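## Task

Lift the carton marked C36 off the bench and set it on the counter, leaving every other bench carton where and how it was. The carton must finish upright, neither toppled nor tilted, and must stay on the counter without the robot supporting it.

## Robot and tools

Robot: a TidyBot++ mobile base (0.54 m long, 0.50 m wide, 0.38 m high, four powered casters) carrying a single seven-joint arm with a two-finger gripper. The shoulder sits 0.12 m ahead of the base centre and 0.68 m above the floor. base_camera is fixed on the base (pinhole, 644x364). wrist_camera is a fisheye (644x476) that looks along the hand. Loose objects may occasionally get a brief push from outside.

Frames: the base frame has its origin on the floor below the base centre, with x forward, y left and z up. hand_pose is given in this frame and marks the point halfway between the finger pads. Its z axis runs out along the fingers, and its y axis is the direction the pads close along. The odometry frame is the base frame as it was when the scene began. Heading is positive to the left and runs from -3.142 to 3.142. base_tilt is in degrees, positive when leaning forward or right.

execute_actions: "actions" is a list holding one action, or none (an empty list just reports). "cameras" picks the images: "base_camera", "wrist_camera" or "all". Leaving it out, null or ["all"] returns both, [] returns none, and an unknown name rejects the call. An action may contain "base", "joints" or both, plus an optional "speeds". All its motions start together.
- "base" holds exactly one relative move, measured from where the base last reported itself. translate_m is metres forward (+) or back, -2 to 2. strafe_m is metres left (+) or right, -2 to 2. rotate_rad is radians, counter-clockwise seen from above (+), -6.3 to 6.3. These are offsets, not poses.
- "joints" holds absolute targets keyed by name, one number each. joint_1_rad through joint_7_rad are in radians, and gripper_pos runs 0 (open) to 1 (closed). joint_2_rad is limited to ±2.249, joint_4_rad to ±2.579 and joint_6_rad to ±2.099. Joints 1, 3, 5 and 7 turn without limit but take the shorter way round, so to go further send steps smaller than half a turn. joint_1_rad positive means clockwise from above, the reverse of rotate_rad. For joint_3_rad, starting at 3.14, positive swings a forward-bent forearm to the right. For joint_5_rad, positive swings a bent hand to the right. With the hand pointing down, joint_7_rad positive turns it counter-clockwise, and at 1.57 the fingers open left and right. Tolerances for "done" are ±0.039 for joints 1–4, ±0.056 for joints 5–7 and ±0.03 for the gripper.
- "speeds" lowers the top speed for this action only: translate_m and strafe_m 0.05–0.5 m/s, rotate_rad 0.1–1.57 rad/s. The defaults are the maxima.
A base move that would need more than 8.667 s is refused, and so is any unknown key or out-of-range value; nothing moves then. No action lasts more than 15 s. A joint or base you leave out may still be driving toward an earlier target.

Arm geometry: the upper arm is 0.42 m, the forearm 0.31 m and the hand 0.31 m, from wrist to hand point. With joint_1_rad=0, joint_3_rad=3.14 and joint_5_rad=0, the arm stays in the vertical x–z plane. Measured from vertical, positive leaning forward, the segment angles are: upper = j2, forearm = j2−j4, hand = j2−j4−j6. The hand point lies forward of the shoulder by the sum of length·sin(angle) and above it by the sum of length·cos(angle). The arm begins folded with the hand down; the hand then reaches 0.08 m past the base front and the elbow up to 1.15 m high. A downward-pointing hand reaches about 0.94 m above the floor at most, and only near the base.

Gripper: the pad gap is roughly 85·(1−gripper_pos) mm. A target of 1 squeezes with about 96–120 N per finger. If that reports "done", the hand is empty. If it reports "off_target", something is held at the reading shown. Closed fingertips reach about 20 mm beyond the hand point.

Other tools: wait(seconds 0–10) commands nothing and reports the state. zoom_image(camera, region [x0,y0,x1,y1] in pixels, at most 504x504) enlarges the latest full image. read_manual(section "licences") only returns licence text. finished_scene(scene 1 or 2) ends that scene for good and reports success plus the next task. A reply with no tool call ends every remaining scene. If a call reports a stop, the later calls in that same reply are skipped.

Result lines: base_status and joint_status describe the last accepted action. "done" for the base only means the wheels turned the commanded amount, even if they slipped. "off_target" means the motion came to rest short and may still be pushing. "contact_stop" and "time_out" mean it dropped its target and is holding. "joint command not followed" with a "cause:" line means a self-collision check blocked the arm targets; they may be retried on later actions. "not_followed" marks each blocked joint. "limit_stop_at_motor_heat" follows an overheating stop; resend the target. on_its_own lists what moved without being commanded. motor_effort is a percentage of the maximum, with the peak in brackets; it is noisy and biased. "pictures" gives the order of the images. Warnings include ARM HIT, torque fault, MOTOR HOT and OVER-TEMPERATURE FAULT.

Cautions: friction leaves joints a little off target. To correct, resend each joint as last command + (wanted − read). While holding something, never command a joint to its current reading, because the load makes the arm sag. Check the hand's true position in the camera images. Driving the base while the arm is caught on something high can tip the robot, and a blocked base keeps pushing hard. Torque spikes above 104.5 N m (joints 1–4) or 51.3 N m (joints 5–7) freeze the arm for 10 s. Odometry drifts a few centimetres over many moves. Place cartons gently and upright, keep clear of the other bench cartons, and release and withdraw before finishing.

Each tool is called after "Call:" by a JSON object that holds its "name" and its "arguments".

## Session

Call:
{"name": "execute_actions", "arguments": {"actions": []}}

Scene clock: 0.00 s.
base_odometry: x=+0.000 y=+0.000 heading=+0.000 (m, m, rad; odometry frame)
base_tilt: forward=-0.4 right=-1.0 (deg)
base_status: not commanded
joint_positions: joint_1_rad=-0.033 joint_2_rad=-0.377 joint_3_rad=+3.133 joint_4_rad=-2.530 joint_5_rad=+0.003 joint_6_rad=-0.864 joint_7_rad=+1.588 gripper_pos=+0.000
joint_status: not commanded
motor_effort: joint_1_rad=-1 joint_2_rad=-1 joint_3_rad=+1 joint_4_rad=+13 joint_5_rad=+0 joint_6_rad=+0 joint_7_rad=+1 (%)
hand_pose: x=+0.2652 y=+0.0063 z=+0.5912 quat_wxyz=(+0.002, +0.998, +0.030, +0.062) (m; base frame)
pictures: base_camera, wrist_camera
Images, in order (width x height): base_camera 644x364, wrist_camera 644x476.

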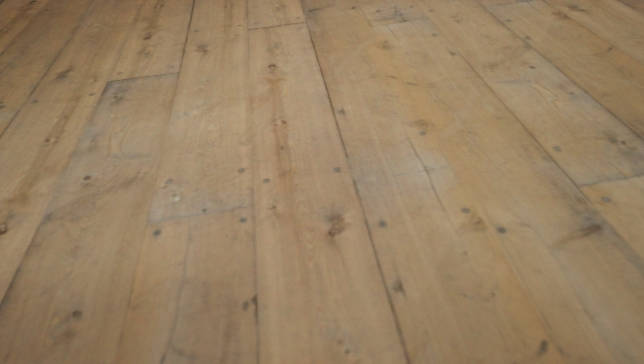

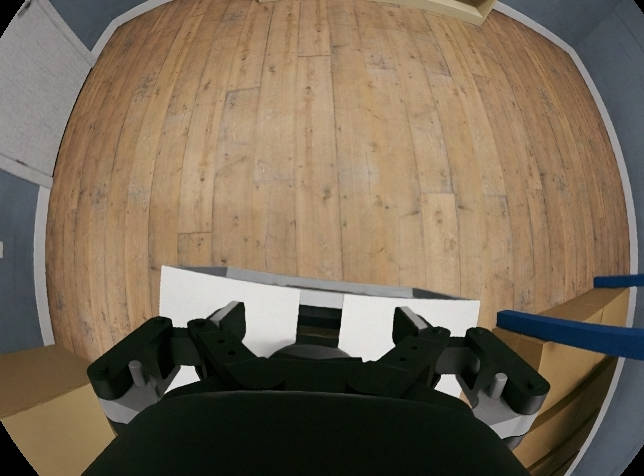

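Call:
{"name": "execute_actions", "arguments": {"actions": [{"joints":{"joint_4_rad":-2.2,"joint_6_rad":0.1}}]}}

Call:
{"name": "execute_actions", "arguments": {"actions": [{"joints":{"joint_1_rad":1.6}}], "cameras": ["wrist_camera"]}}

Call:
{"name": "execute_actions", "arguments": {"actions": [{"joints":{"joint_1_rad":3.0}}], "cameras": ["wrist_camera"]}}

Call:
{"name": "execute_actions", "arguments": {"actions": [{"joints":{"joint_1_rad":4.6}}], "cameras": ["wrist_camera"]}}

Scene clock: 10.00 s.
base_odometry: x=+0.000 y=+0.000 heading=+0.000 (m, m, rad; odometry frame)
base_tilt: forward=-0.3 right=-1.0 (deg)
base_status: not commanded
joint_positions: joint_1_rad=-0.033 joint_2_rad=-0.377 joint_3_rad=+3.133 joint_4_rad=-2.213 joint_5_rad=+0.003 joint_6_rad=+0.084 joint_7_rad=+1.588 gripper_pos=+0.000
joint_status: all done
motor_effort: joint_1_rad=+0(0) joint_2_rad=-9(9) joint_3_rad=+1(1) joint_4_rad=+24(24) joint_5_rad=+0(0) joint_6_rad=+9(9) joint_7_rad=+1(0) (%)
hand_pose: x=+0.5730 y=+0.0209 z=+0.9345 quat_wxyz=(-0.006, +0.768, +0.025, +0.640) (m; base frame)
pictures: base_camera, wrist_camera
Images, in order (width x height): base_camera 644x364, wrist_camera 644x476.

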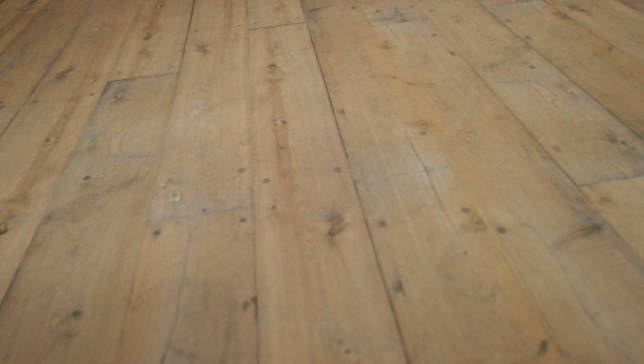

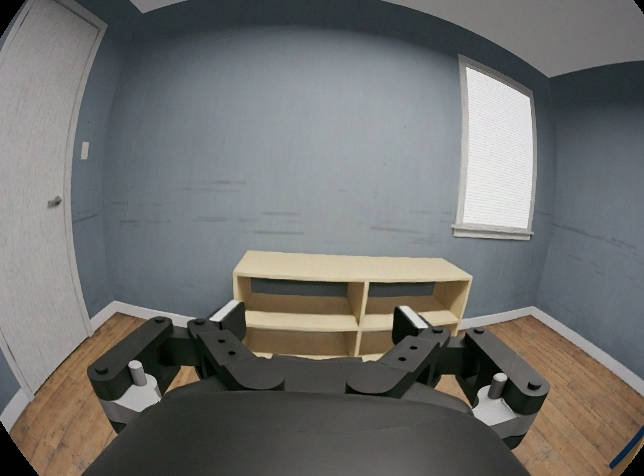

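Scene clock: 12.83 s.
base_odometry: x=+0.000 y=+0.000 heading=+0.000 (m, m, rad; odometry frame)
base_tilt: forward=-0.4 right=-1.0 (deg)
base_status: not commanded
joint_positions: joint_1_rad=+1.577 joint_2_rad=-0.377 joint_3_rad=+3.133 joint_4_rad=-2.213 joint_5_rad=+0.003 joint_6_rad=+0.084 joint_7_rad=+1.588 gripper_pos=+0.000
joint_status: all done
motor_effort: joint_1_rad=+0(0) joint_2_rad=-9(9) joint_3_rad=+1(1) joint_4_rad=+24(24) joint_5_rad=+0(0) joint_6_rad=+9(9) joint_7_rad=+0(1) (%)
hand_pose: x=+0.1221 y=-0.4545 z=+0.9345 quat_wxyz=(+0.458, +0.550, -0.536, +0.448) (m; base frame)
pictures: wrist_camera
Images, in order (width x height): wrist_camera 644x476.

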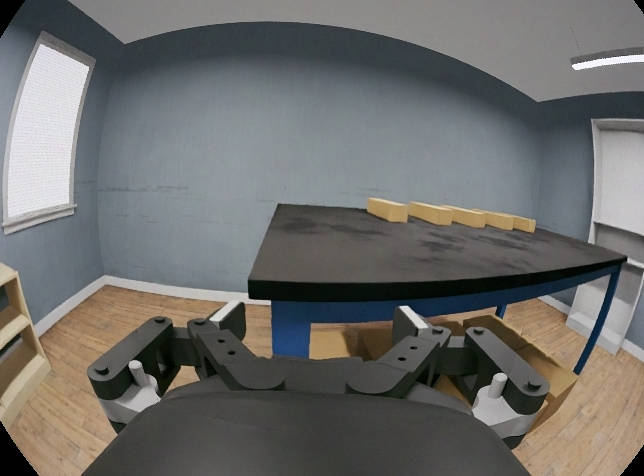

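Scene clock: 15.50 s.
base_odometry: x=+0.000 y=+0.000 heading=+0.000 (m, m, rad; odometry frame)
base_tilt: forward=-0.3 right=-1.0 (deg)
base_status: not commanded
joint_positions: joint_1_rad=+2.977 joint_2_rad=-0.377 joint_3_rad=+3.133 joint_4_rad=-2.213 joint_5_rad=+0.003 joint_6_rad=+0.084 joint_7_rad=+1.588 gripper_pos=+0.000
joint_status: all done
motor_effort: joint_1_rad=+0(1) joint_2_rad=-9(9) joint_3_rad=+0(1) joint_4_rad=+24(24) joint_5_rad=+0(0) joint_6_rad=+9(9) joint_7_rad=+1(1) (%)
hand_pose: x=-0.3284 y=-0.0802 z=+0.9345 quat_wxyz=(+0.639, +0.075, -0.764, +0.048) (m; base frame)
pictures: wrist_camera
Images, in order (width x height): wrist_camera 644x476.

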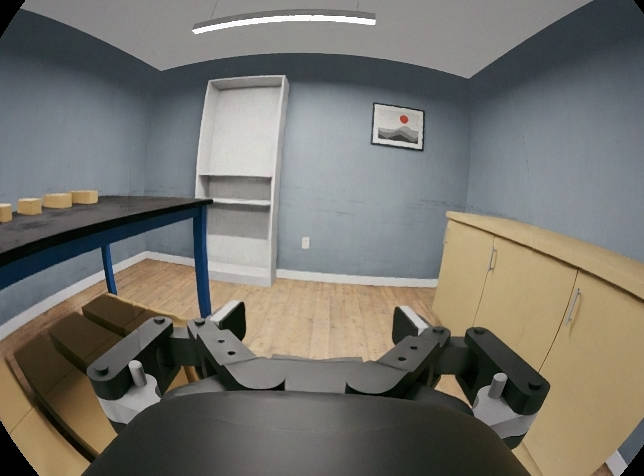

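Scene clock: 18.30 s.
base_odometry: x=+0.000 y=+0.000 heading=+0.000 (m, m, rad; odometry frame)
base_tilt: forward=-0.4 right=-1.1 (deg)
base_status: not commanded
joint_positions: joint_1_rad=+4.577 joint_2_rad=-0.377 joint_3_rad=+3.133 joint_4_rad=-2.213 joint_5_rad=+0.003 joint_6_rad=+0.084 joint_7_rad=+1.588 gripper_pos=+0.000
joint_status: all done
motor_effort: joint_1_rad=+0(1) joint_2_rad=-9(9) joint_3_rad=+1(1) joint_4_rad=+24(24) joint_5_rad=+0(0) joint_6_rad=+9(9) joint_7_rad=+1(1) (%)
hand_pose: x=+0.0519 y=+0.4495 z=+0.9345 quat_wxyz=(+0.479, -0.496, -0.586, -0.425) (m; base frame)
pictures: wrist_camera
Images, in order (width x height): wrist_camera 644x476.

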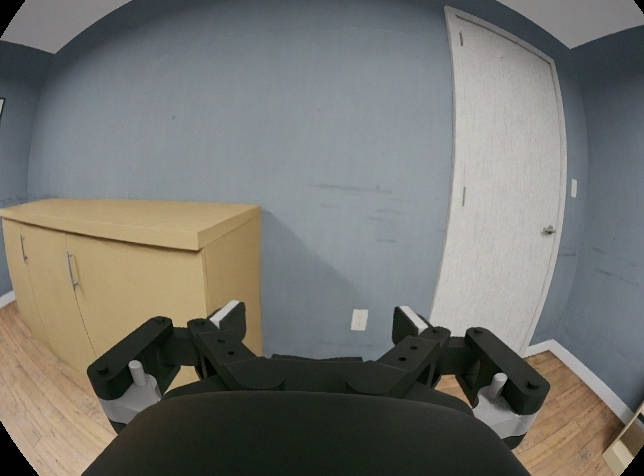

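Call:
{"name": "execute_actions", "arguments": {"actions": [{"joints":{"joint_1_rad":2.6,"joint_2_rad":0.0,"joint_4_rad":-0.9,"joint_6_rad":-1.2},"base":{"translate_m":-0.5}}], "cameras": ["wrist_camera"]}}

Call:
{"name": "execute_actions", "arguments": {"actions": [{"joints":{"joint_1_rad":1.6,"joint_2_rad":0.2,"joint_4_rad":-0.7,"joint_6_rad":-1.3}}], "cameras": ["wrist_camera"]}}

Scene clock: 35.03 s.
base_odometry: x=-0.500 y=+0.000 heading=+0.000 (m, m, rad; odometry frame)
base_tilt: forward=-0.4 right=-1.0 (deg)
base_status: done
joint_positions: joint_1_rad=+2.622 joint_2_rad=-0.027 joint_3_rad=+3.133 joint_4_rad=-0.926 joint_5_rad=+0.003 joint_6_rad=-1.170 joint_7_rad=+1.588 gripper_pos=+0.000
joint_status: all done
motor_effort: joint_1_rad=+0(1) joint_2_rad=-18(21) joint_3_rad=+0(2) joint_4_rad=+20(25) joint_5_rad=+0(0) joint_6_rad=+8(10) joint_7_rad=+1(1) (%)
hand_pose: x=-0.3196 y=-0.2562 z=+1.1495 quat_wxyz=(+0.495, +0.231, -0.828, +0.127) (m; base frame)
pictures: wrist_camera
Images, in order (width x height): wrist_camera 644x476.

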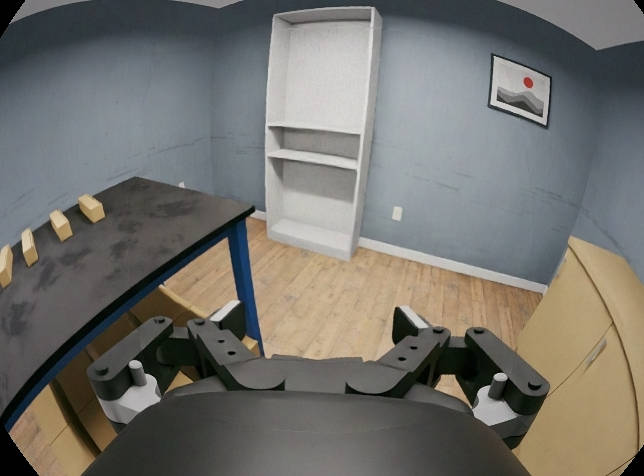

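Scene clock: 37.33 s.
base_odometry: x=-0.500 y=+0.000 heading=+0.000 (m, m, rad; odometry frame)
base_tilt: forward=-0.4 right=-1.0 (deg)
base_status: not commanded
joint_positions: joint_1_rad=+1.620 joint_2_rad=+0.173 joint_3_rad=+3.133 joint_4_rad=-0.728 joint_5_rad=+0.003 joint_6_rad=-1.269 joint_7_rad=+1.588 gripper_pos=+0.000
joint_status: all done
motor_effort: joint_1_rad=+0(1) joint_2_rad=-26(26) joint_3_rad=+0(1) joint_4_rad=+20(20) joint_5_rad=+0(0) joint_6_rad=+8(8) joint_7_rad=+0(0) (%)
hand_pose: x=+0.0950 y=-0.5755 z=+1.1155 quat_wxyz=(+0.340, +0.617, -0.633, +0.319) (m; base frame)
pictures: wrist_camera
Images, in order (width x height): wrist_camera 644x476.

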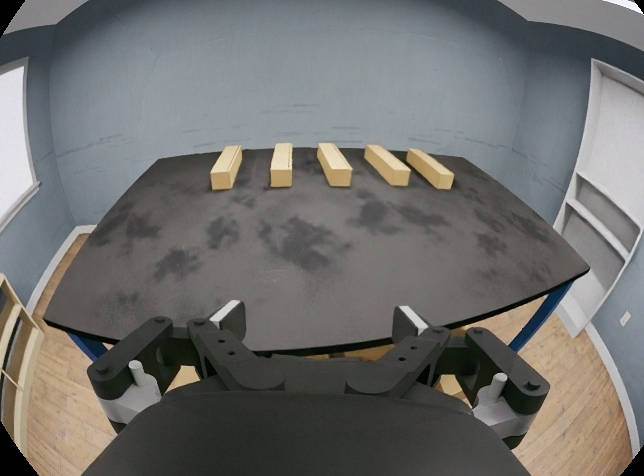

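Call:
{"name": "zoom_image", "arguments": {"camera": "wrist_camera", "region": [190, 130, 470, 210]}}

Region (190, 130, 470, 210) of wrist_camera's 644x476 image, scaled by 1.800; it fills the top 144 rows of this view, and the rest is white.

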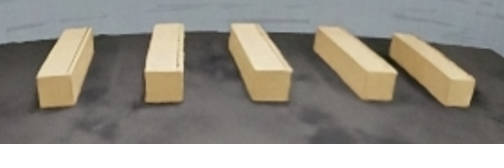

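Call:
{"name": "execute_actions", "arguments": {"actions": [{"joints":{"joint_1_rad":2.4},"base":{"translate_m":1.25}}], "cameras": ["wrist_camera"]}}

Call:
{"name": "execute_actions", "arguments": {"actions": [{"joints":{"joint_1_rad":2.9,"joint_6_rad":-1.0},"base":{"strafe_m":-1.0}}]}}

Scene clock: 66.13 s.
base_odometry: x=+0.750 y=+0.002 heading=+0.001 (m, m, rad; odometry frame)
base_tilt: forward=-0.4 right=-1.0 (deg)
base_status: done
joint_positions: joint_1_rad=+2.378 joint_2_rad=+0.188 joint_3_rad=+3.133 joint_4_rad=-0.725 joint_5_rad=+0.003 joint_6_rad=-1.273 joint_7_rad=+1.588 gripper_pos=+0.000
joint_status: all done
motor_effort: joint_1_rad=+0(3) joint_2_rad=-26(29) joint_3_rad=+0(2) joint_4_rad=+19(21) joint_5_rad=+0(1) joint_6_rad=+8(8) joint_7_rad=+0(0) (%)
hand_pose: x=-0.2981 y=-0.4051 z=+1.1082 quat_wxyz=(+0.428, +0.340, -0.820, +0.169) (m; base frame)
pictures: wrist_camera
Images, in order (width x height): wrist_camera 644x476.

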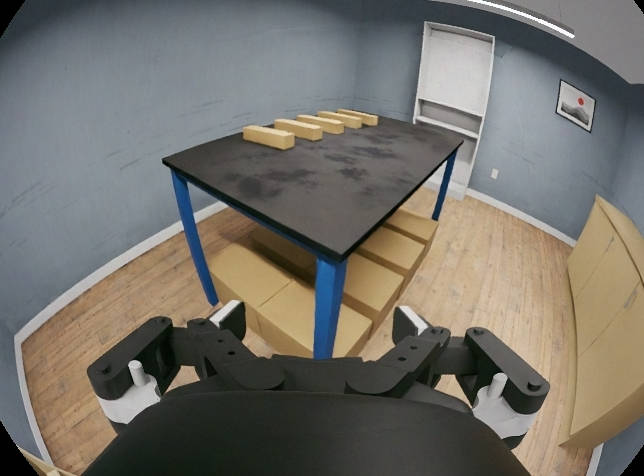

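Scene clock: 69.50 s.
base_odometry: x=+0.752 y=-0.999 heading=+0.001 (m, m, rad; odometry frame)
base_tilt: forward=-0.4 right=-1.0 (deg)
base_status: done
joint_positions: joint_1_rad=+2.879 joint_2_rad=+0.188 joint_3_rad=+3.133 joint_4_rad=-0.724 joint_5_rad=+0.003 joint_6_rad=-1.028 joint_7_rad=+1.588 gripper_pos=+0.000
joint_status: all done
motor_effort: joint_1_rad=+0(2) joint_2_rad=-28(29) joint_3_rad=+0(2) joint_4_rad=+20(21) joint_5_rad=+0(1) joint_6_rad=+9(9) joint_7_rad=+0(0) (%)
hand_pose: x=-0.4758 y=-0.1646 z=+1.1754 quat_wxyz=(+0.561, +0.118, -0.816, +0.070) (m; base frame)
pictures: base_camera, wrist_camera
Images, in order (width x height): base_camera 644x364, wrist_camera 644x476.

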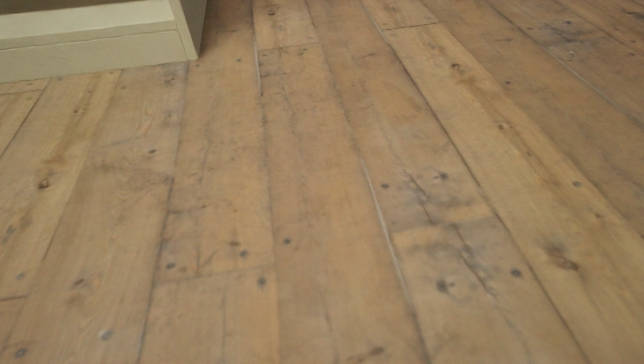

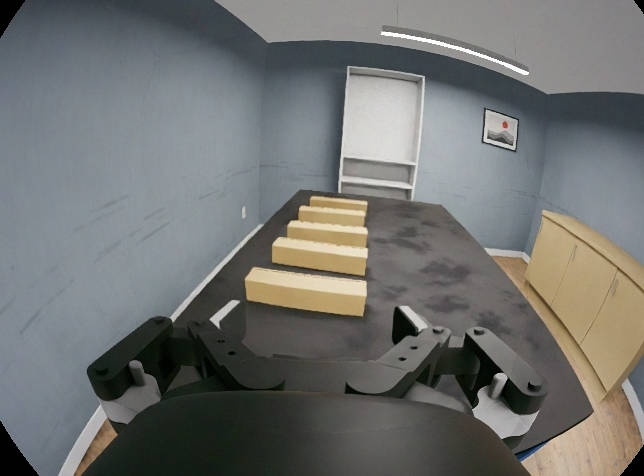

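Call:
{"name": "execute_actions", "arguments": {"actions": [{"joints":{"joint_1_rad":3.3},"base":{"strafe_m":-0.55}}]}}

Scene clock: 74.67 s.
base_odometry: x=+0.753 y=-1.549 heading=+0.002 (m, m, rad; odometry frame)
base_tilt: forward=-0.3 right=-1.0 (deg)
base_status: done
joint_positions: joint_1_rad=+3.279 joint_2_rad=+0.188 joint_3_rad=+3.133 joint_4_rad=-0.724 joint_5_rad=+0.003 joint_6_rad=-1.028 joint_7_rad=+1.588 gripper_pos=+0.000
joint_status: all done
motor_effort: joint_1_rad=+0(2) joint_2_rad=-27(29) joint_3_rad=+0(2) joint_4_rad=+20(21) joint_5_rad=+0(1) joint_6_rad=+9(9) joint_7_rad=+1(0) (%)
hand_pose: x=-0.4930 y=+0.0800 z=+1.1755 quat_wxyz=(+0.564, -0.047, -0.823, -0.042) (m; base frame)
pictures: base_camera, wrist_camera
Images, in order (width x height): base_camera 644x364, wrist_camera 644x476.

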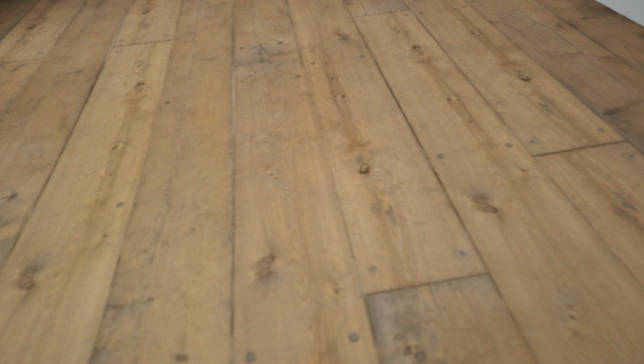

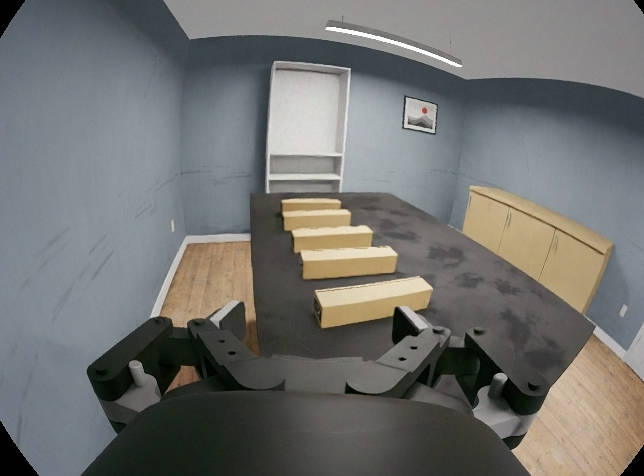

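Call:
{"name": "execute_actions", "arguments": {"actions": [{"joints":{"joint_1_rad":3.0,"joint_2_rad":0.5,"joint_4_rad":-0.6,"joint_6_rad":-0.9},"base":{"strafe_m":-0.28,"translate_m":0},"speeds":{"strafe_m":0.2}}]}}

Call:
{"name": "execute_actions", "arguments": {"actions": [{"joints":{"joint_1_rad":3.0,"joint_2_rad":0.5,"joint_4_rad":-0.6,"joint_6_rad":-0.9},"base":{"strafe_m":-0.28},"speeds":{"strafe_m":0.2}}]}}

action 0: "base" must hold exactly one of rotate_rad, strafe_m, translate_m; got {"strafe_m": -0.28, "translate_m": 0}

Scene clock: 85.33 s.
base_odometry: x=+0.754 y=-1.829 heading=+0.002 (m, m, rad; odometry frame)
base_tilt: forward=-0.4 right=-1.0 (deg)
base_status: done
joint_positions: joint_1_rad=+3.008 joint_2_rad=+0.510 joint_3_rad=+3.133 joint_4_rad=-0.625 joint_5_rad=+0.003 joint_6_rad=-0.929 joint_7_rad=+1.588 gripper_pos=+0.000
joint_status: all done
motor_effort: joint_1_rad=+1(4) joint_2_rad=-42(46) joint_3_rad=+0(2) joint_4_rad=+22(24) joint_5_rad=+0(1) joint_6_rad=+8(9) joint_7_rad=+1(0) (%)
hand_pose: x=-0.6379 y=-0.1064 z=+1.0345 quat_wxyz=(+0.512, +0.067, -0.856, +0.032) (m; base frame)
pictures: base_camera, wrist_camera
Images, in order (width x height): base_camera 644x364, wrist_camera 644x476.

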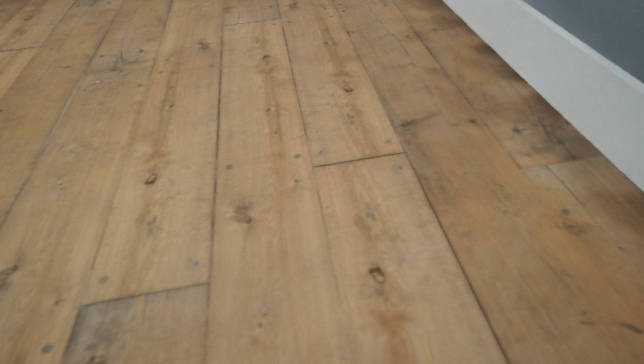

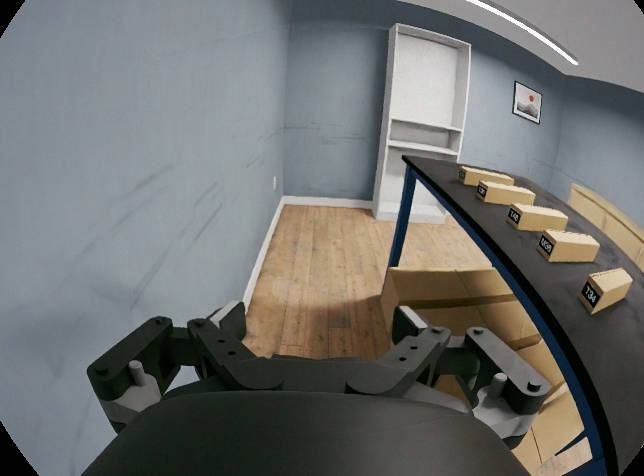

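Call:
{"name": "zoom_image", "arguments": {"camera": "wrist_camera", "region": [440, 150, 644, 320]}}

Region (440, 150, 644, 320) of wrist_camera's 644x476 image, scaled by 2.471.

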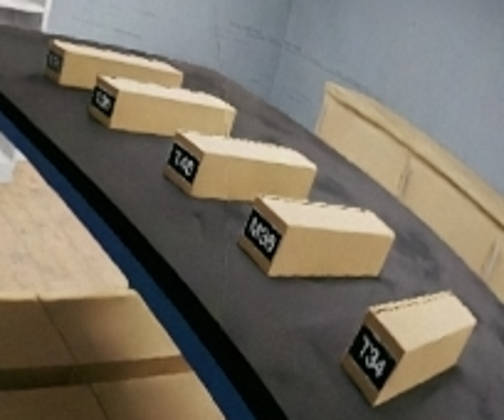

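Call:
{"name": "execute_actions", "arguments": {"actions": [{"joints":{"joint_1_rad":3.14,"joint_2_rad":0.75,"joint_4_rad":-0.5,"joint_6_rad":-1.3},"base":{"translate_m":-0.15},"speeds":{"translate_m":0.2}}]}}

Scene clock: 100.87 s.
base_odometry: x=+0.603 y=-1.829 heading=+0.002 (m, m, rad; odometry frame)
base_tilt: forward=-0.4 right=-1.0 (deg)
base_status: done
joint_positions: joint_1_rad=+3.128 joint_2_rad=+0.761 joint_3_rad=+3.133 joint_4_rad=-0.523 joint_5_rad=+0.003 joint_6_rad=-1.274 joint_7_rad=+1.588 gripper_pos=+0.000
joint_status: all done
motor_effort: joint_1_rad=+0(2) joint_2_rad=-48(57) joint_3_rad=-1(2) joint_4_rad=+21(24) joint_5_rad=+0(1) joint_6_rad=+6(9) joint_7_rad=-1(0) (%)
hand_pose: x=-0.6440 y=-0.0146 z=+0.8162 quat_wxyz=(+0.288, +0.017, -0.957, +0.001) (m; base frame)
pictures: base_camera, wrist_camera
Images, in order (width x height): base_camera 644x364, wrist_camera 644x476.

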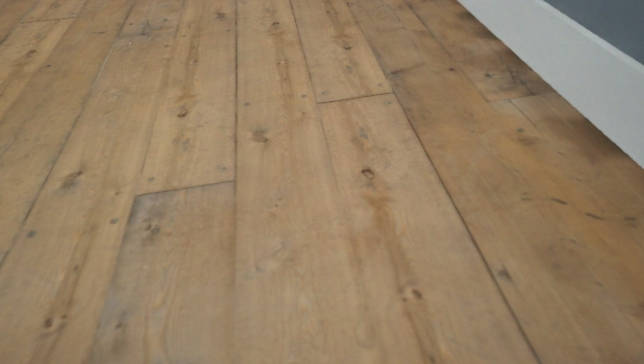

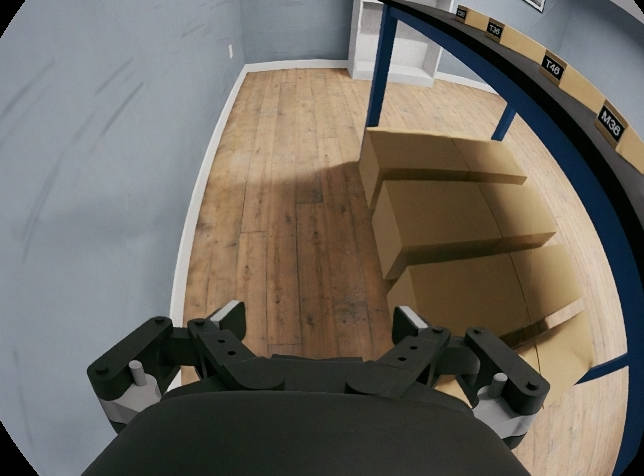

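Call:
{"name": "zoom_image", "arguments": {"camera": "wrist_camera", "region": [440, 0, 644, 150]}}

Region (440, 0, 644, 150) of wrist_camera's 644x476 image, scaled by 2.471; it fills the top 371 rows of this view, and the rest is white.

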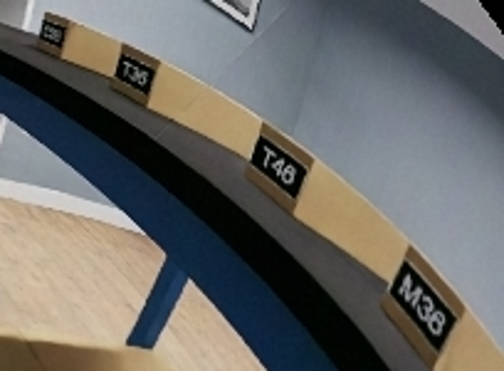

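Call:
{"name": "execute_actions", "arguments": {"actions": [{"joints":{"joint_2_rad":-0.3,"joint_4_rad":-1.9,"joint_6_rad":0.1},"base":{"translate_m":0.1}}], "cameras": []}}

Call:
{"name": "execute_actions", "arguments": {"actions": [{"base":{"strafe_m":1.8}}], "cameras": ["wrist_camera"]}}

Call:
{"name": "execute_actions", "arguments": {"actions": [{"base":{"translate_m":-2.0},"joints":{"joint_6_rad":-0.4}}], "cameras": ["wrist_camera"]}}

Scene clock: 141.30 s.
base_odometry: x=+0.703 y=-1.829 heading=+0.002 (m, m, rad; odometry frame)
base_tilt: forward=-0.3 right=-1.0 (deg)
base_status: done
joint_positions: joint_1_rad=+3.128 joint_2_rad=-0.280 joint_3_rad=+3.133 joint_4_rad=-1.875 joint_5_rad=+0.003 joint_6_rad=+0.071 joint_7_rad=+1.588 gripper_pos=+0.000
joint_status: all done
motor_effort: joint_1_rad=+0(2) joint_2_rad=-13(53) joint_3_rad=+0(1) joint_4_rad=+24(25) joint_5_rad=+0(1) joint_6_rad=+9(8) joint_7_rad=+0(0) (%)
hand_pose: x=-0.3897 y=-0.0134 z=+1.0931 quat_wxyz=(+0.724, +0.015, -0.690, +0.000) (m; base frame)
pictures: none
No camera images: the call's "cameras" was empty. Leave "cameras" out to get every camera's image.

Scene clock: 146.27 s.
base_odometry: x=+0.700 y=-0.029 heading=+0.002 (m, m, rad; odometry frame)
base_tilt: forward=-0.4 right=-1.1 (deg)
base_status: done
joint_positions: joint_1_rad=+3.128 joint_2_rad=-0.280 joint_3_rad=+3.133 joint_4_rad=-1.876 joint_5_rad=+0.003 joint_6_rad=+0.072 joint_7_rad=+1.588 gripper_pos=+0.000
joint_status: not commanded
motor_effort: joint_1_rad=+0(1) joint_2_rad=-13(15) joint_3_rad=+0(3) joint_4_rad=+25(25) joint_5_rad=+0(0) joint_6_rad=+9(9) joint_7_rad=+0(0) (%)
hand_pose: x=-0.3896 y=-0.0134 z=+1.0931 quat_wxyz=(+0.724, +0.015, -0.690, +0.000) (m; base frame)
pictures: wrist_camera
Images, in order (width x height): wrist_camera 644x476.

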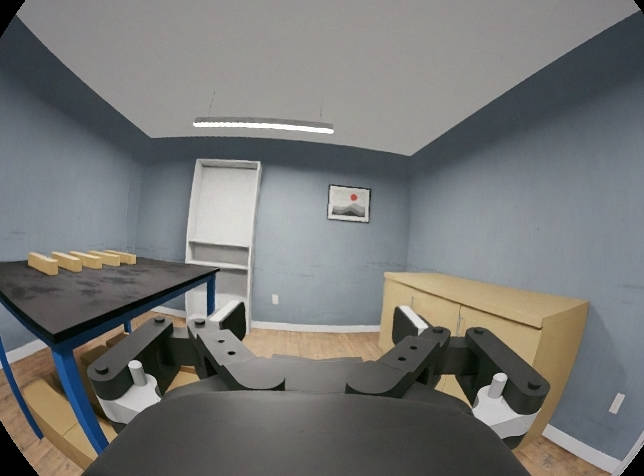

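Scene clock: 151.63 s.
base_odometry: x=-1.300 y=-0.032 heading=+0.002 (m, m, rad; odometry frame)
base_tilt: forward=-0.4 right=-1.0 (deg)
base_status: done
joint_positions: joint_1_rad=+3.128 joint_2_rad=-0.293 joint_3_rad=+3.133 joint_4_rad=-1.887 joint_5_rad=+0.003 joint_6_rad=-0.394 joint_7_rad=+1.588 gripper_pos=+0.000
joint_status: all done
motor_effort: joint_1_rad=-1(0) joint_2_rad=-12(16) joint_3_rad=+0(1) joint_4_rad=+24(27) joint_5_rad=+0(0) joint_6_rad=+8(11) joint_7_rad=+0(0) (%)
hand_pose: x=-0.3581 y=-0.0119 z=+0.9515 quat_wxyz=(+0.546, +0.018, -0.838, -0.001) (m; base frame)
pictures: wrist_camera
Images, in order (width x height): wrist_camera 644x476.

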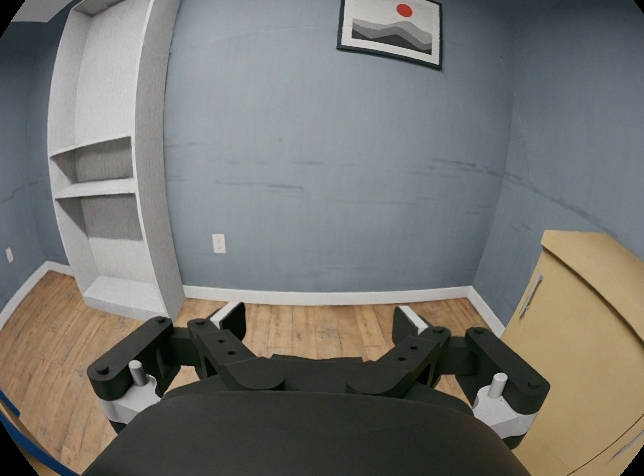

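Call:
{"name": "execute_actions", "arguments": {"actions": [{"base":{"translate_m":-0.4},"joints":{"joint_1_rad":1.9,"joint_6_rad":-0.35,"joint_2_rad":-0.4}}]}}

Scene clock: 158.20 s.
base_odometry: x=-1.701 y=-0.032 heading=+0.001 (m, m, rad; odometry frame)
base_tilt: forward=-0.4 right=-1.0 (deg)
base_status: done
joint_positions: joint_1_rad=+1.923 joint_2_rad=-0.375 joint_3_rad=+3.133 joint_4_rad=-1.887 joint_5_rad=+0.003 joint_6_rad=-0.380 joint_7_rad=+1.588 gripper_pos=+0.000
joint_status: all done
motor_effort: joint_1_rad=-1(0) joint_2_rad=-9(15) joint_3_rad=+0(2) joint_4_rad=+24(24) joint_5_rad=+0(0) joint_6_rad=+9(9) joint_7_rad=+0(0) (%)
hand_pose: x=-0.0328 y=-0.4290 z=+0.9932 quat_wxyz=(+0.482, +0.474, -0.658, +0.330) (m; base frame)
pictures: base_camera, wrist_camera
Images, in order (width x height): base_camera 644x364, wrist_camera 644x476.

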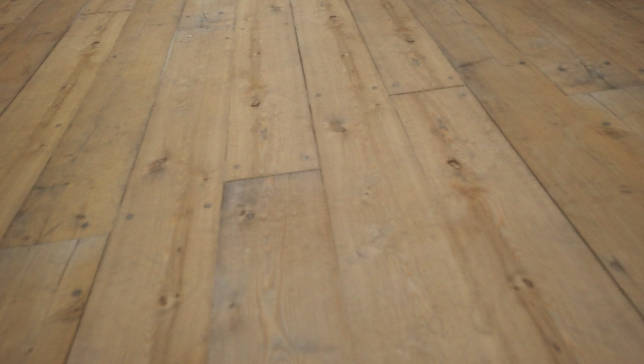

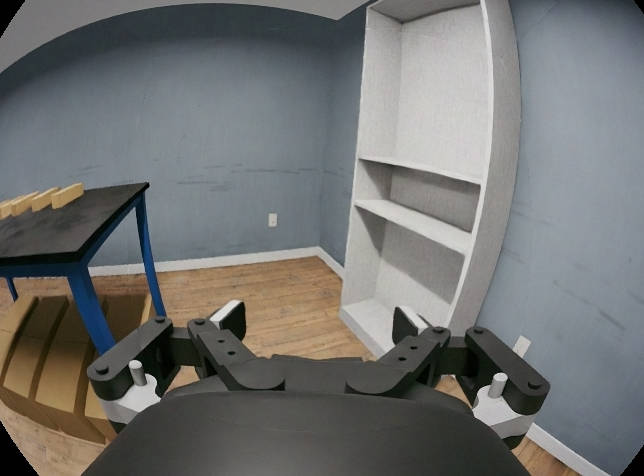

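Call:
{"name": "execute_actions", "arguments": {"actions": [{"base":{"translate_m":-0.15},"joints":{"joint_1_rad":1.6,"joint_6_rad":-0.8}}], "cameras": []}}

Call:
{"name": "execute_actions", "arguments": {"actions": [{"base":{"strafe_m":-0.9}}]}}

Scene clock: 179.37 s.
base_odometry: x=-1.851 y=-0.032 heading=+0.001 (m, m, rad; odometry frame)
base_tilt: forward=-0.3 right=-1.1 (deg)
base_status: done
joint_positions: joint_1_rad=+1.625 joint_2_rad=-0.378 joint_3_rad=+3.133 joint_4_rad=-1.887 joint_5_rad=+0.003 joint_6_rad=-0.774 joint_7_rad=+1.588 gripper_pos=+0.000
joint_status: all done
motor_effort: joint_1_rad=+0(0) joint_2_rad=-8(10) joint_3_rad=+1(2) joint_4_rad=+23(24) joint_5_rad=+0(0) joint_6_rad=+7(9) joint_7_rad=+1(0) (%)
hand_pose: x=+0.1020 y=-0.3937 z=+0.8888 quat_wxyz=(+0.305, +0.634, -0.651, +0.283) (m; base frame)
pictures: none
No camera images: the call's "cameras" was empty. Leave "cameras" out to get every camera's image.

Scene clock: 182.53 s.
base_odometry: x=-1.850 y=-0.933 heading=+0.001 (m, m, rad; odometry frame)
base_tilt: forward=-0.4 right=-1.1 (deg)
base_status: done
joint_positions: joint_1_rad=+1.625 joint_2_rad=-0.386 joint_3_rad=+3.133 joint_4_rad=-1.887 joint_5_rad=+0.003 joint_6_rad=-0.775 joint_7_rad=+1.588 gripper_pos=+0.000
joint_status: not commanded
motor_effort: joint_1_rad=+0(0) joint_2_rad=-8(11) joint_3_rad=+1(0) joint_4_rad=+24(24) joint_5_rad=+0(0) joint_6_rad=+7(7) joint_7_rad=+0(1) (%)
hand_pose: x=+0.1022 y=-0.3918 z=+0.8916 quat_wxyz=(+0.308, +0.633, -0.650, +0.285) (m; base frame)
pictures: base_camera, wrist_camera
Images, in order (width x height): base_camera 644x364, wrist_camera 644x476.

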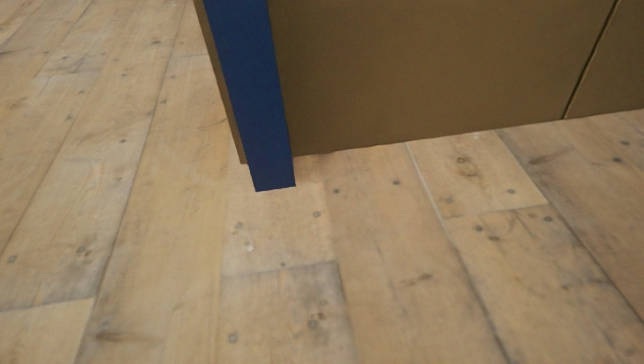

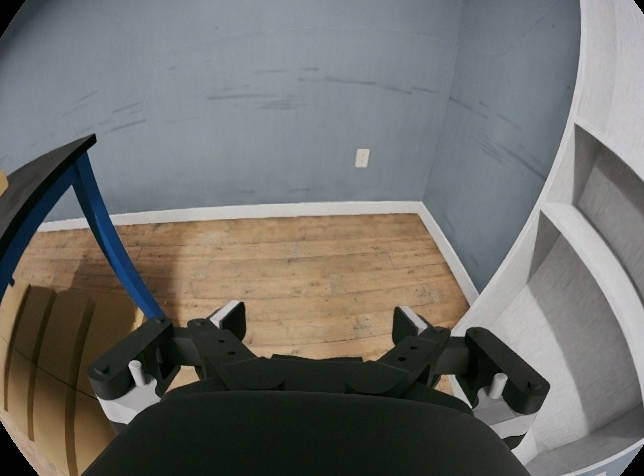

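Call:
{"name": "execute_actions", "arguments": {"actions": [{"base":{"rotate_rad":0.18},"joints":{"joint_1_rad":1.2,"joint_2_rad":-0.3,"joint_4_rad":-1.6,"joint_6_rad":-0.7}}], "cameras": []}}

Call:
{"name": "execute_actions", "arguments": {"actions": [{"base":{"strafe_m":-1.0}}]}}

Scene clock: 201.40 s.
base_odometry: x=-1.850 y=-0.933 heading=+0.181 (m, m, rad; odometry frame)
base_tilt: forward=-0.3 right=-1.0 (deg)
base_status: done
joint_positions: joint_1_rad=+1.223 joint_2_rad=-0.327 joint_3_rad=+3.133 joint_4_rad=-1.624 joint_5_rad=+0.003 joint_6_rad=-0.728 joint_7_rad=+1.588 gripper_pos=+0.000
joint_status: all done
motor_effort: joint_1_rad=+0(2) joint_2_rad=-10(10) joint_3_rad=+1(1) joint_4_rad=+23(25) joint_5_rad=+0(1) joint_6_rad=+8(9) joint_7_rad=+1(2) (%)
hand_pose: x=+0.2763 y=-0.4187 z=+1.0283 quat_wxyz=(+0.308, +0.701, -0.477, +0.430) (m; base frame)
pictures: none
No camera images: the call's "cameras" was empty. Leave "cameras" out to get every camera's image.

Scene clock: 204.77 s.
base_odometry: x=-1.669 y=-1.916 heading=+0.181 (m, m, rad; odometry frame)
base_tilt: forward=-0.4 right=-1.0 (deg)
base_status: done
joint_positions: joint_1_rad=+1.223 joint_2_rad=-0.313 joint_3_rad=+3.133 joint_4_rad=-1.623 joint_5_rad=+0.003 joint_6_rad=-0.726 joint_7_rad=+1.588 gripper_pos=+0.000
joint_status: not commanded
motor_effort: joint_1_rad=+0(0) joint_2_rad=-12(13) joint_3_rad=+0(2) joint_4_rad=+23(24) joint_5_rad=+0(0) joint_6_rad=+8(9) joint_7_rad=+1(0) (%)
hand_pose: x=+0.2781 y=-0.4235 z=+1.0237 quat_wxyz=(+0.306, +0.704, -0.479, +0.427) (m; base frame)
pictures: base_camera, wrist_camera
Images, in order (width x height): base_camera 644x364, wrist_camera 644x476.

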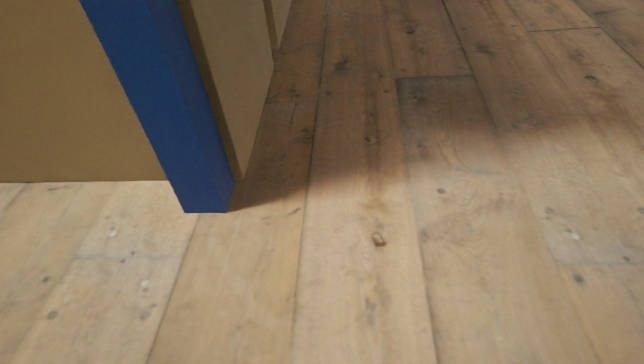

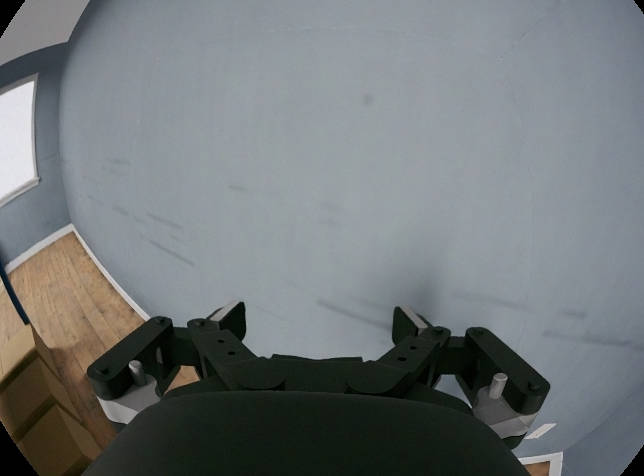

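Call:
{"name": "execute_actions", "arguments": {"actions": [{"base":{"strafe_m":-0.2},"joints":{"joint_1_rad":0.0,"joint_2_rad":-0.4,"joint_4_rad":-1.7,"joint_6_rad":-0.5},"speeds":{"strafe_m":0.1}}]}}

Scene clock: 213.33 s.
base_odometry: x=-1.633 y=-2.113 heading=+0.182 (m, m, rad; odometry frame)
base_tilt: forward=-0.4 right=-1.1 (deg)
base_status: done
joint_positions: joint_1_rad=+0.025 joint_2_rad=-0.373 joint_3_rad=+3.133 joint_4_rad=-1.672 joint_5_rad=+0.003 joint_6_rad=-0.530 joint_7_rad=+1.588 gripper_pos=+0.000
joint_status: all done
motor_effort: joint_1_rad=-1(1) joint_2_rad=-9(12) joint_3_rad=+0(2) joint_4_rad=+23(24) joint_5_rad=+0(0) joint_6_rad=+9(9) joint_7_rad=+0(0) (%)
hand_pose: x=+0.5694 y=-0.0057 z=+1.0785 quat_wxyz=(+0.013, +0.792, +0.001, +0.610) (m; base frame)
pictures: base_camera, wrist_camera
Images, in order (width x height): base_camera 644x364, wrist_camera 644x476.

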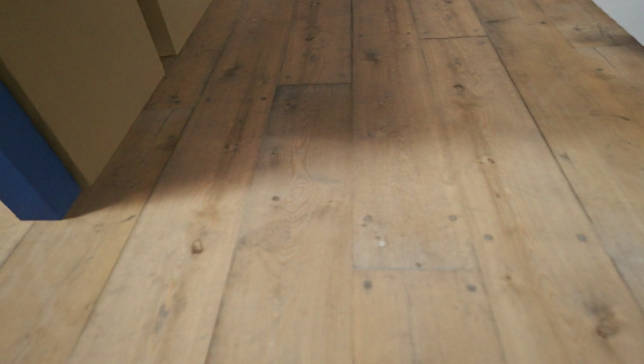

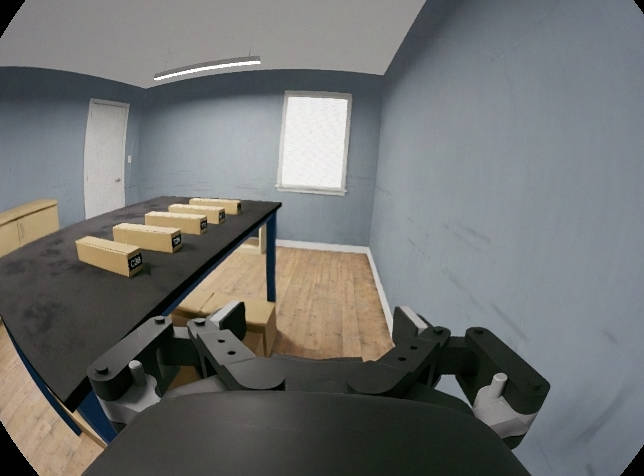

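Call:
{"name": "zoom_image", "arguments": {"camera": "wrist_camera", "region": [60, 180, 260, 290]}}

Call:
{"name": "execute_actions", "arguments": {"actions": [{"base":{"strafe_m":-0.08},"speeds":{"strafe_m":0.1}}], "cameras": []}}

Call:
{"name": "execute_actions", "arguments": {"actions": [{"base":{"translate_m":0.55},"joints":{"joint_1_rad":-0.6,"joint_6_rad":-0.9},"speeds":{"translate_m":0.25}}]}}

Region (60, 180, 260, 290) of wrist_camera's 644x476 image, scaled by 2.520; it fills the top 277 rows of this view, and the rest is white.

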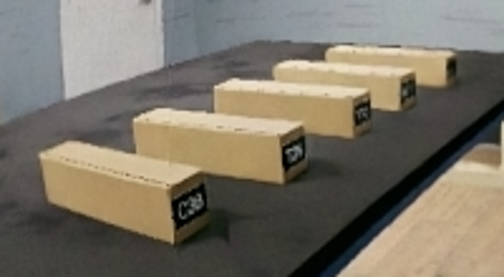

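Scene clock: 219.93 s.
base_odometry: x=-1.618 y=-2.192 heading=+0.183 (m, m, rad; odometry frame)
base_tilt: forward=-0.3 right=-1.1 (deg)
base_status: done
joint_positions: joint_1_rad=+0.023 joint_2_rad=-0.373 joint_3_rad=+3.133 joint_4_rad=-1.672 joint_5_rad=+0.003 joint_6_rad=-0.530 joint_7_rad=+1.588 gripper_pos=+0.000
joint_status: not commanded
motor_effort: joint_1_rad=+0(1) joint_2_rad=-9(9) joint_3_rad=+0(2) joint_4_rad=+23(24) joint_5_rad=+0(0) joint_6_rad=+9(9) joint_7_rad=+1(0) (%)
hand_pose: x=+0.5693 y=-0.0049 z=+1.0785 quat_wxyz=(+0.013, +0.792, +0.002, +0.610) (m; base frame)
pictures: none
No camera images: the call's "cameras" was empty. Leave "cameras" out to get every camera's image.

Scene clock: 223.00 s.
base_odometry: x=-1.077 y=-2.092 heading=+0.183 (m, m, rad; odometry frame)
base_tilt: forward=-0.3 right=-1.1 (deg)
base_status: done
joint_positions: joint_1_rad=-0.577 joint_2_rad=-0.388 joint_3_rad=+3.133 joint_4_rad=-1.675 joint_5_rad=+0.003 joint_6_rad=-0.871 joint_7_rad=+1.588 gripper_pos=+0.000
joint_status: all done
motor_effort: joint_1_rad=+0(0) joint_2_rad=-7(11) joint_3_rad=+1(1) joint_4_rad=+23(24) joint_5_rad=+0(0) joint_6_rad=+8(9) joint_7_rad=+1(1) (%)
hand_pose: x=+0.4531 y=+0.2228 z=+0.9869 quat_wxyz=(-0.129, +0.842, +0.262, +0.454) (m; base frame)
pictures: base_camera, wrist_camera
Images, in order (width x height): base_camera 644x364, wrist_camera 644x476.

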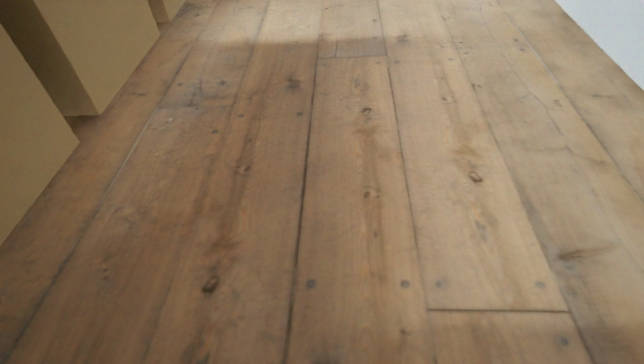

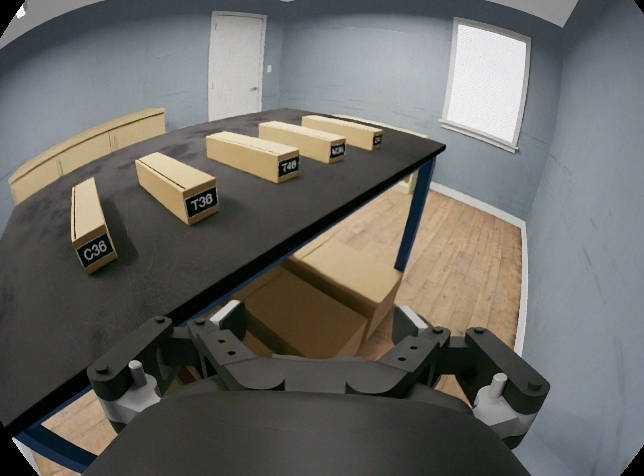

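Call:
{"name": "execute_actions", "arguments": {"actions": [{"base":{"translate_m":0.25},"joints":{"joint_1_rad":-1.57,"joint_2_rad":-0.55,"joint_4_rad":-2.0,"joint_6_rad":-0.4},"speeds":{"translate_m":0.25}}]}}

Scene clock: 235.77 s.
base_odometry: x=-0.831 y=-2.047 heading=+0.183 (m, m, rad; odometry frame)
base_tilt: forward=-0.3 right=-1.1 (deg)
base_status: done
joint_positions: joint_1_rad=-1.547 joint_2_rad=-0.524 joint_3_rad=+3.133 joint_4_rad=-1.972 joint_5_rad=+0.003 joint_6_rad=-0.430 joint_7_rad=+1.588 gripper_pos=+0.000
joint_status: all done
motor_effort: joint_1_rad=+0(0) joint_2_rad=-4(8) joint_3_rad=+1(2) joint_4_rad=+24(24) joint_5_rad=+0(0) joint_6_rad=+9(9) joint_7_rad=+0(0) (%)
hand_pose: x=+0.1235 y=+0.3981 z=+0.9903 quat_wxyz=(-0.408, +0.569, +0.572, +0.427) (m; base frame)
pictures: base_camera, wrist_camera
Images, in order (width x height): base_camera 644x364, wrist_camera 644x476.

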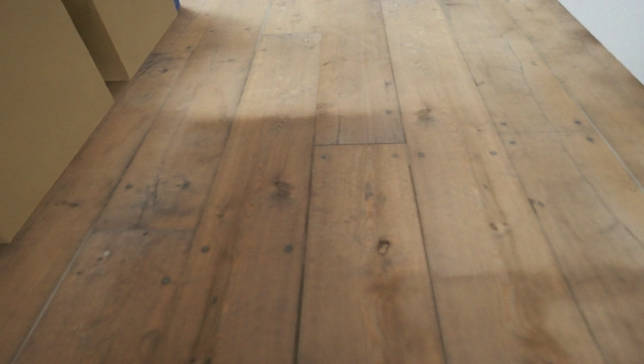

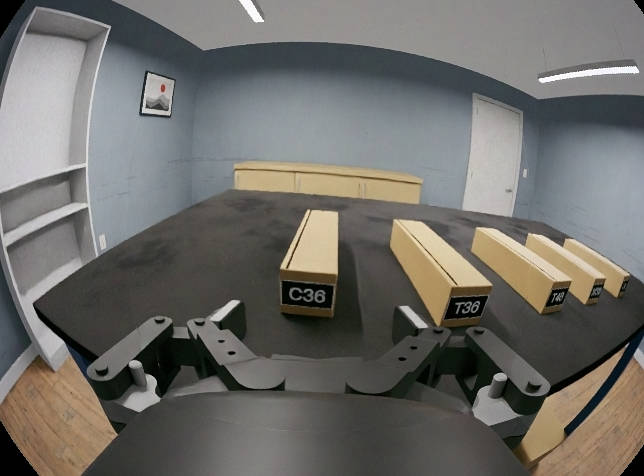

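Call:
{"name": "execute_actions", "arguments": {"actions": [{"base":{"strafe_m":0.06},"joints":{"joint_2_rad":-0.2,"joint_4_rad":-0.9,"joint_6_rad":-1.5},"speeds":{"strafe_m":0.08}}], "cameras": ["base_camera"]}}

Call:
{"name": "execute_actions", "arguments": {"actions": [{"base":{"translate_m":-0.015},"joints":{"joint_2_rad":0.28,"joint_4_rad":-0.70,"joint_6_rad":-1.5}}]}}

Scene clock: 259.37 s.
base_odometry: x=-0.842 y=-1.988 heading=+0.183 (m, m, rad; odometry frame)
base_tilt: forward=-0.3 right=-1.1 (deg)
base_status: done
joint_positions: joint_1_rad=-1.547 joint_2_rad=-0.227 joint_3_rad=+3.133 joint_4_rad=-0.925 joint_5_rad=+0.003 joint_6_rad=-1.471 joint_7_rad=+1.588 gripper_pos=+0.000
joint_status: all done
motor_effort: joint_1_rad=+0(1) joint_2_rad=-8(7) joint_3_rad=+0(1) joint_4_rad=+17(25) joint_5_rad=+0(0) joint_6_rad=+8(9) joint_7_rad=+1(0) (%)
hand_pose: x=+0.1236 y=+0.3642 z=+1.1575 quat_wxyz=(-0.323, +0.625, +0.625, +0.338) (m; base frame)
pictures: base_camera
Images, in order (width x height): base_camera 644x364.

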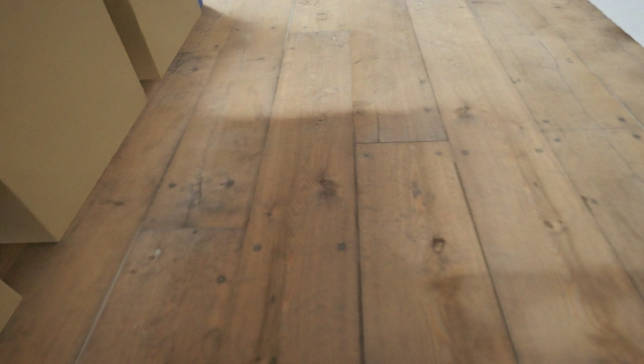

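Scene clock: 261.27 s.
base_odometry: x=-0.857 y=-1.990 heading=+0.182 (m, m, rad; odometry frame)
base_tilt: forward=-0.4 right=-1.1 (deg)
base_status: done
joint_positions: joint_1_rad=-1.548 joint_2_rad=+0.283 joint_3_rad=+3.133 joint_4_rad=-0.727 joint_5_rad=+0.003 joint_6_rad=-1.471 joint_7_rad=+1.588 gripper_pos=+0.000
joint_status: all done
motor_effort: joint_1_rad=+0(0) joint_2_rad=-30(34) joint_3_rad=+0(2) joint_4_rad=+19(21) joint_5_rad=+0(1) joint_6_rad=+6(8) joint_7_rad=+0(1) (%)
hand_pose: x=+0.1277 y=+0.5744 z=+1.0074 quat_wxyz=(-0.225, +0.669, +0.669, +0.233) (m; base frame)
pictures: base_camera, wrist_camera
Images, in order (width x height): base_camera 644x364, wrist_camera 644x476.

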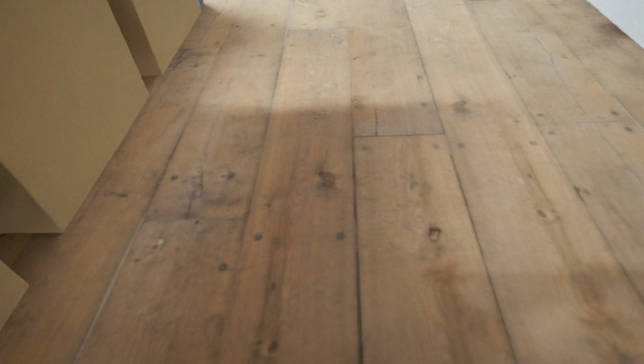

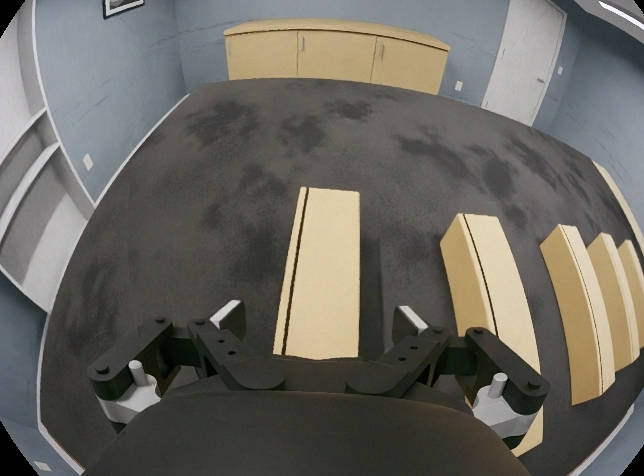

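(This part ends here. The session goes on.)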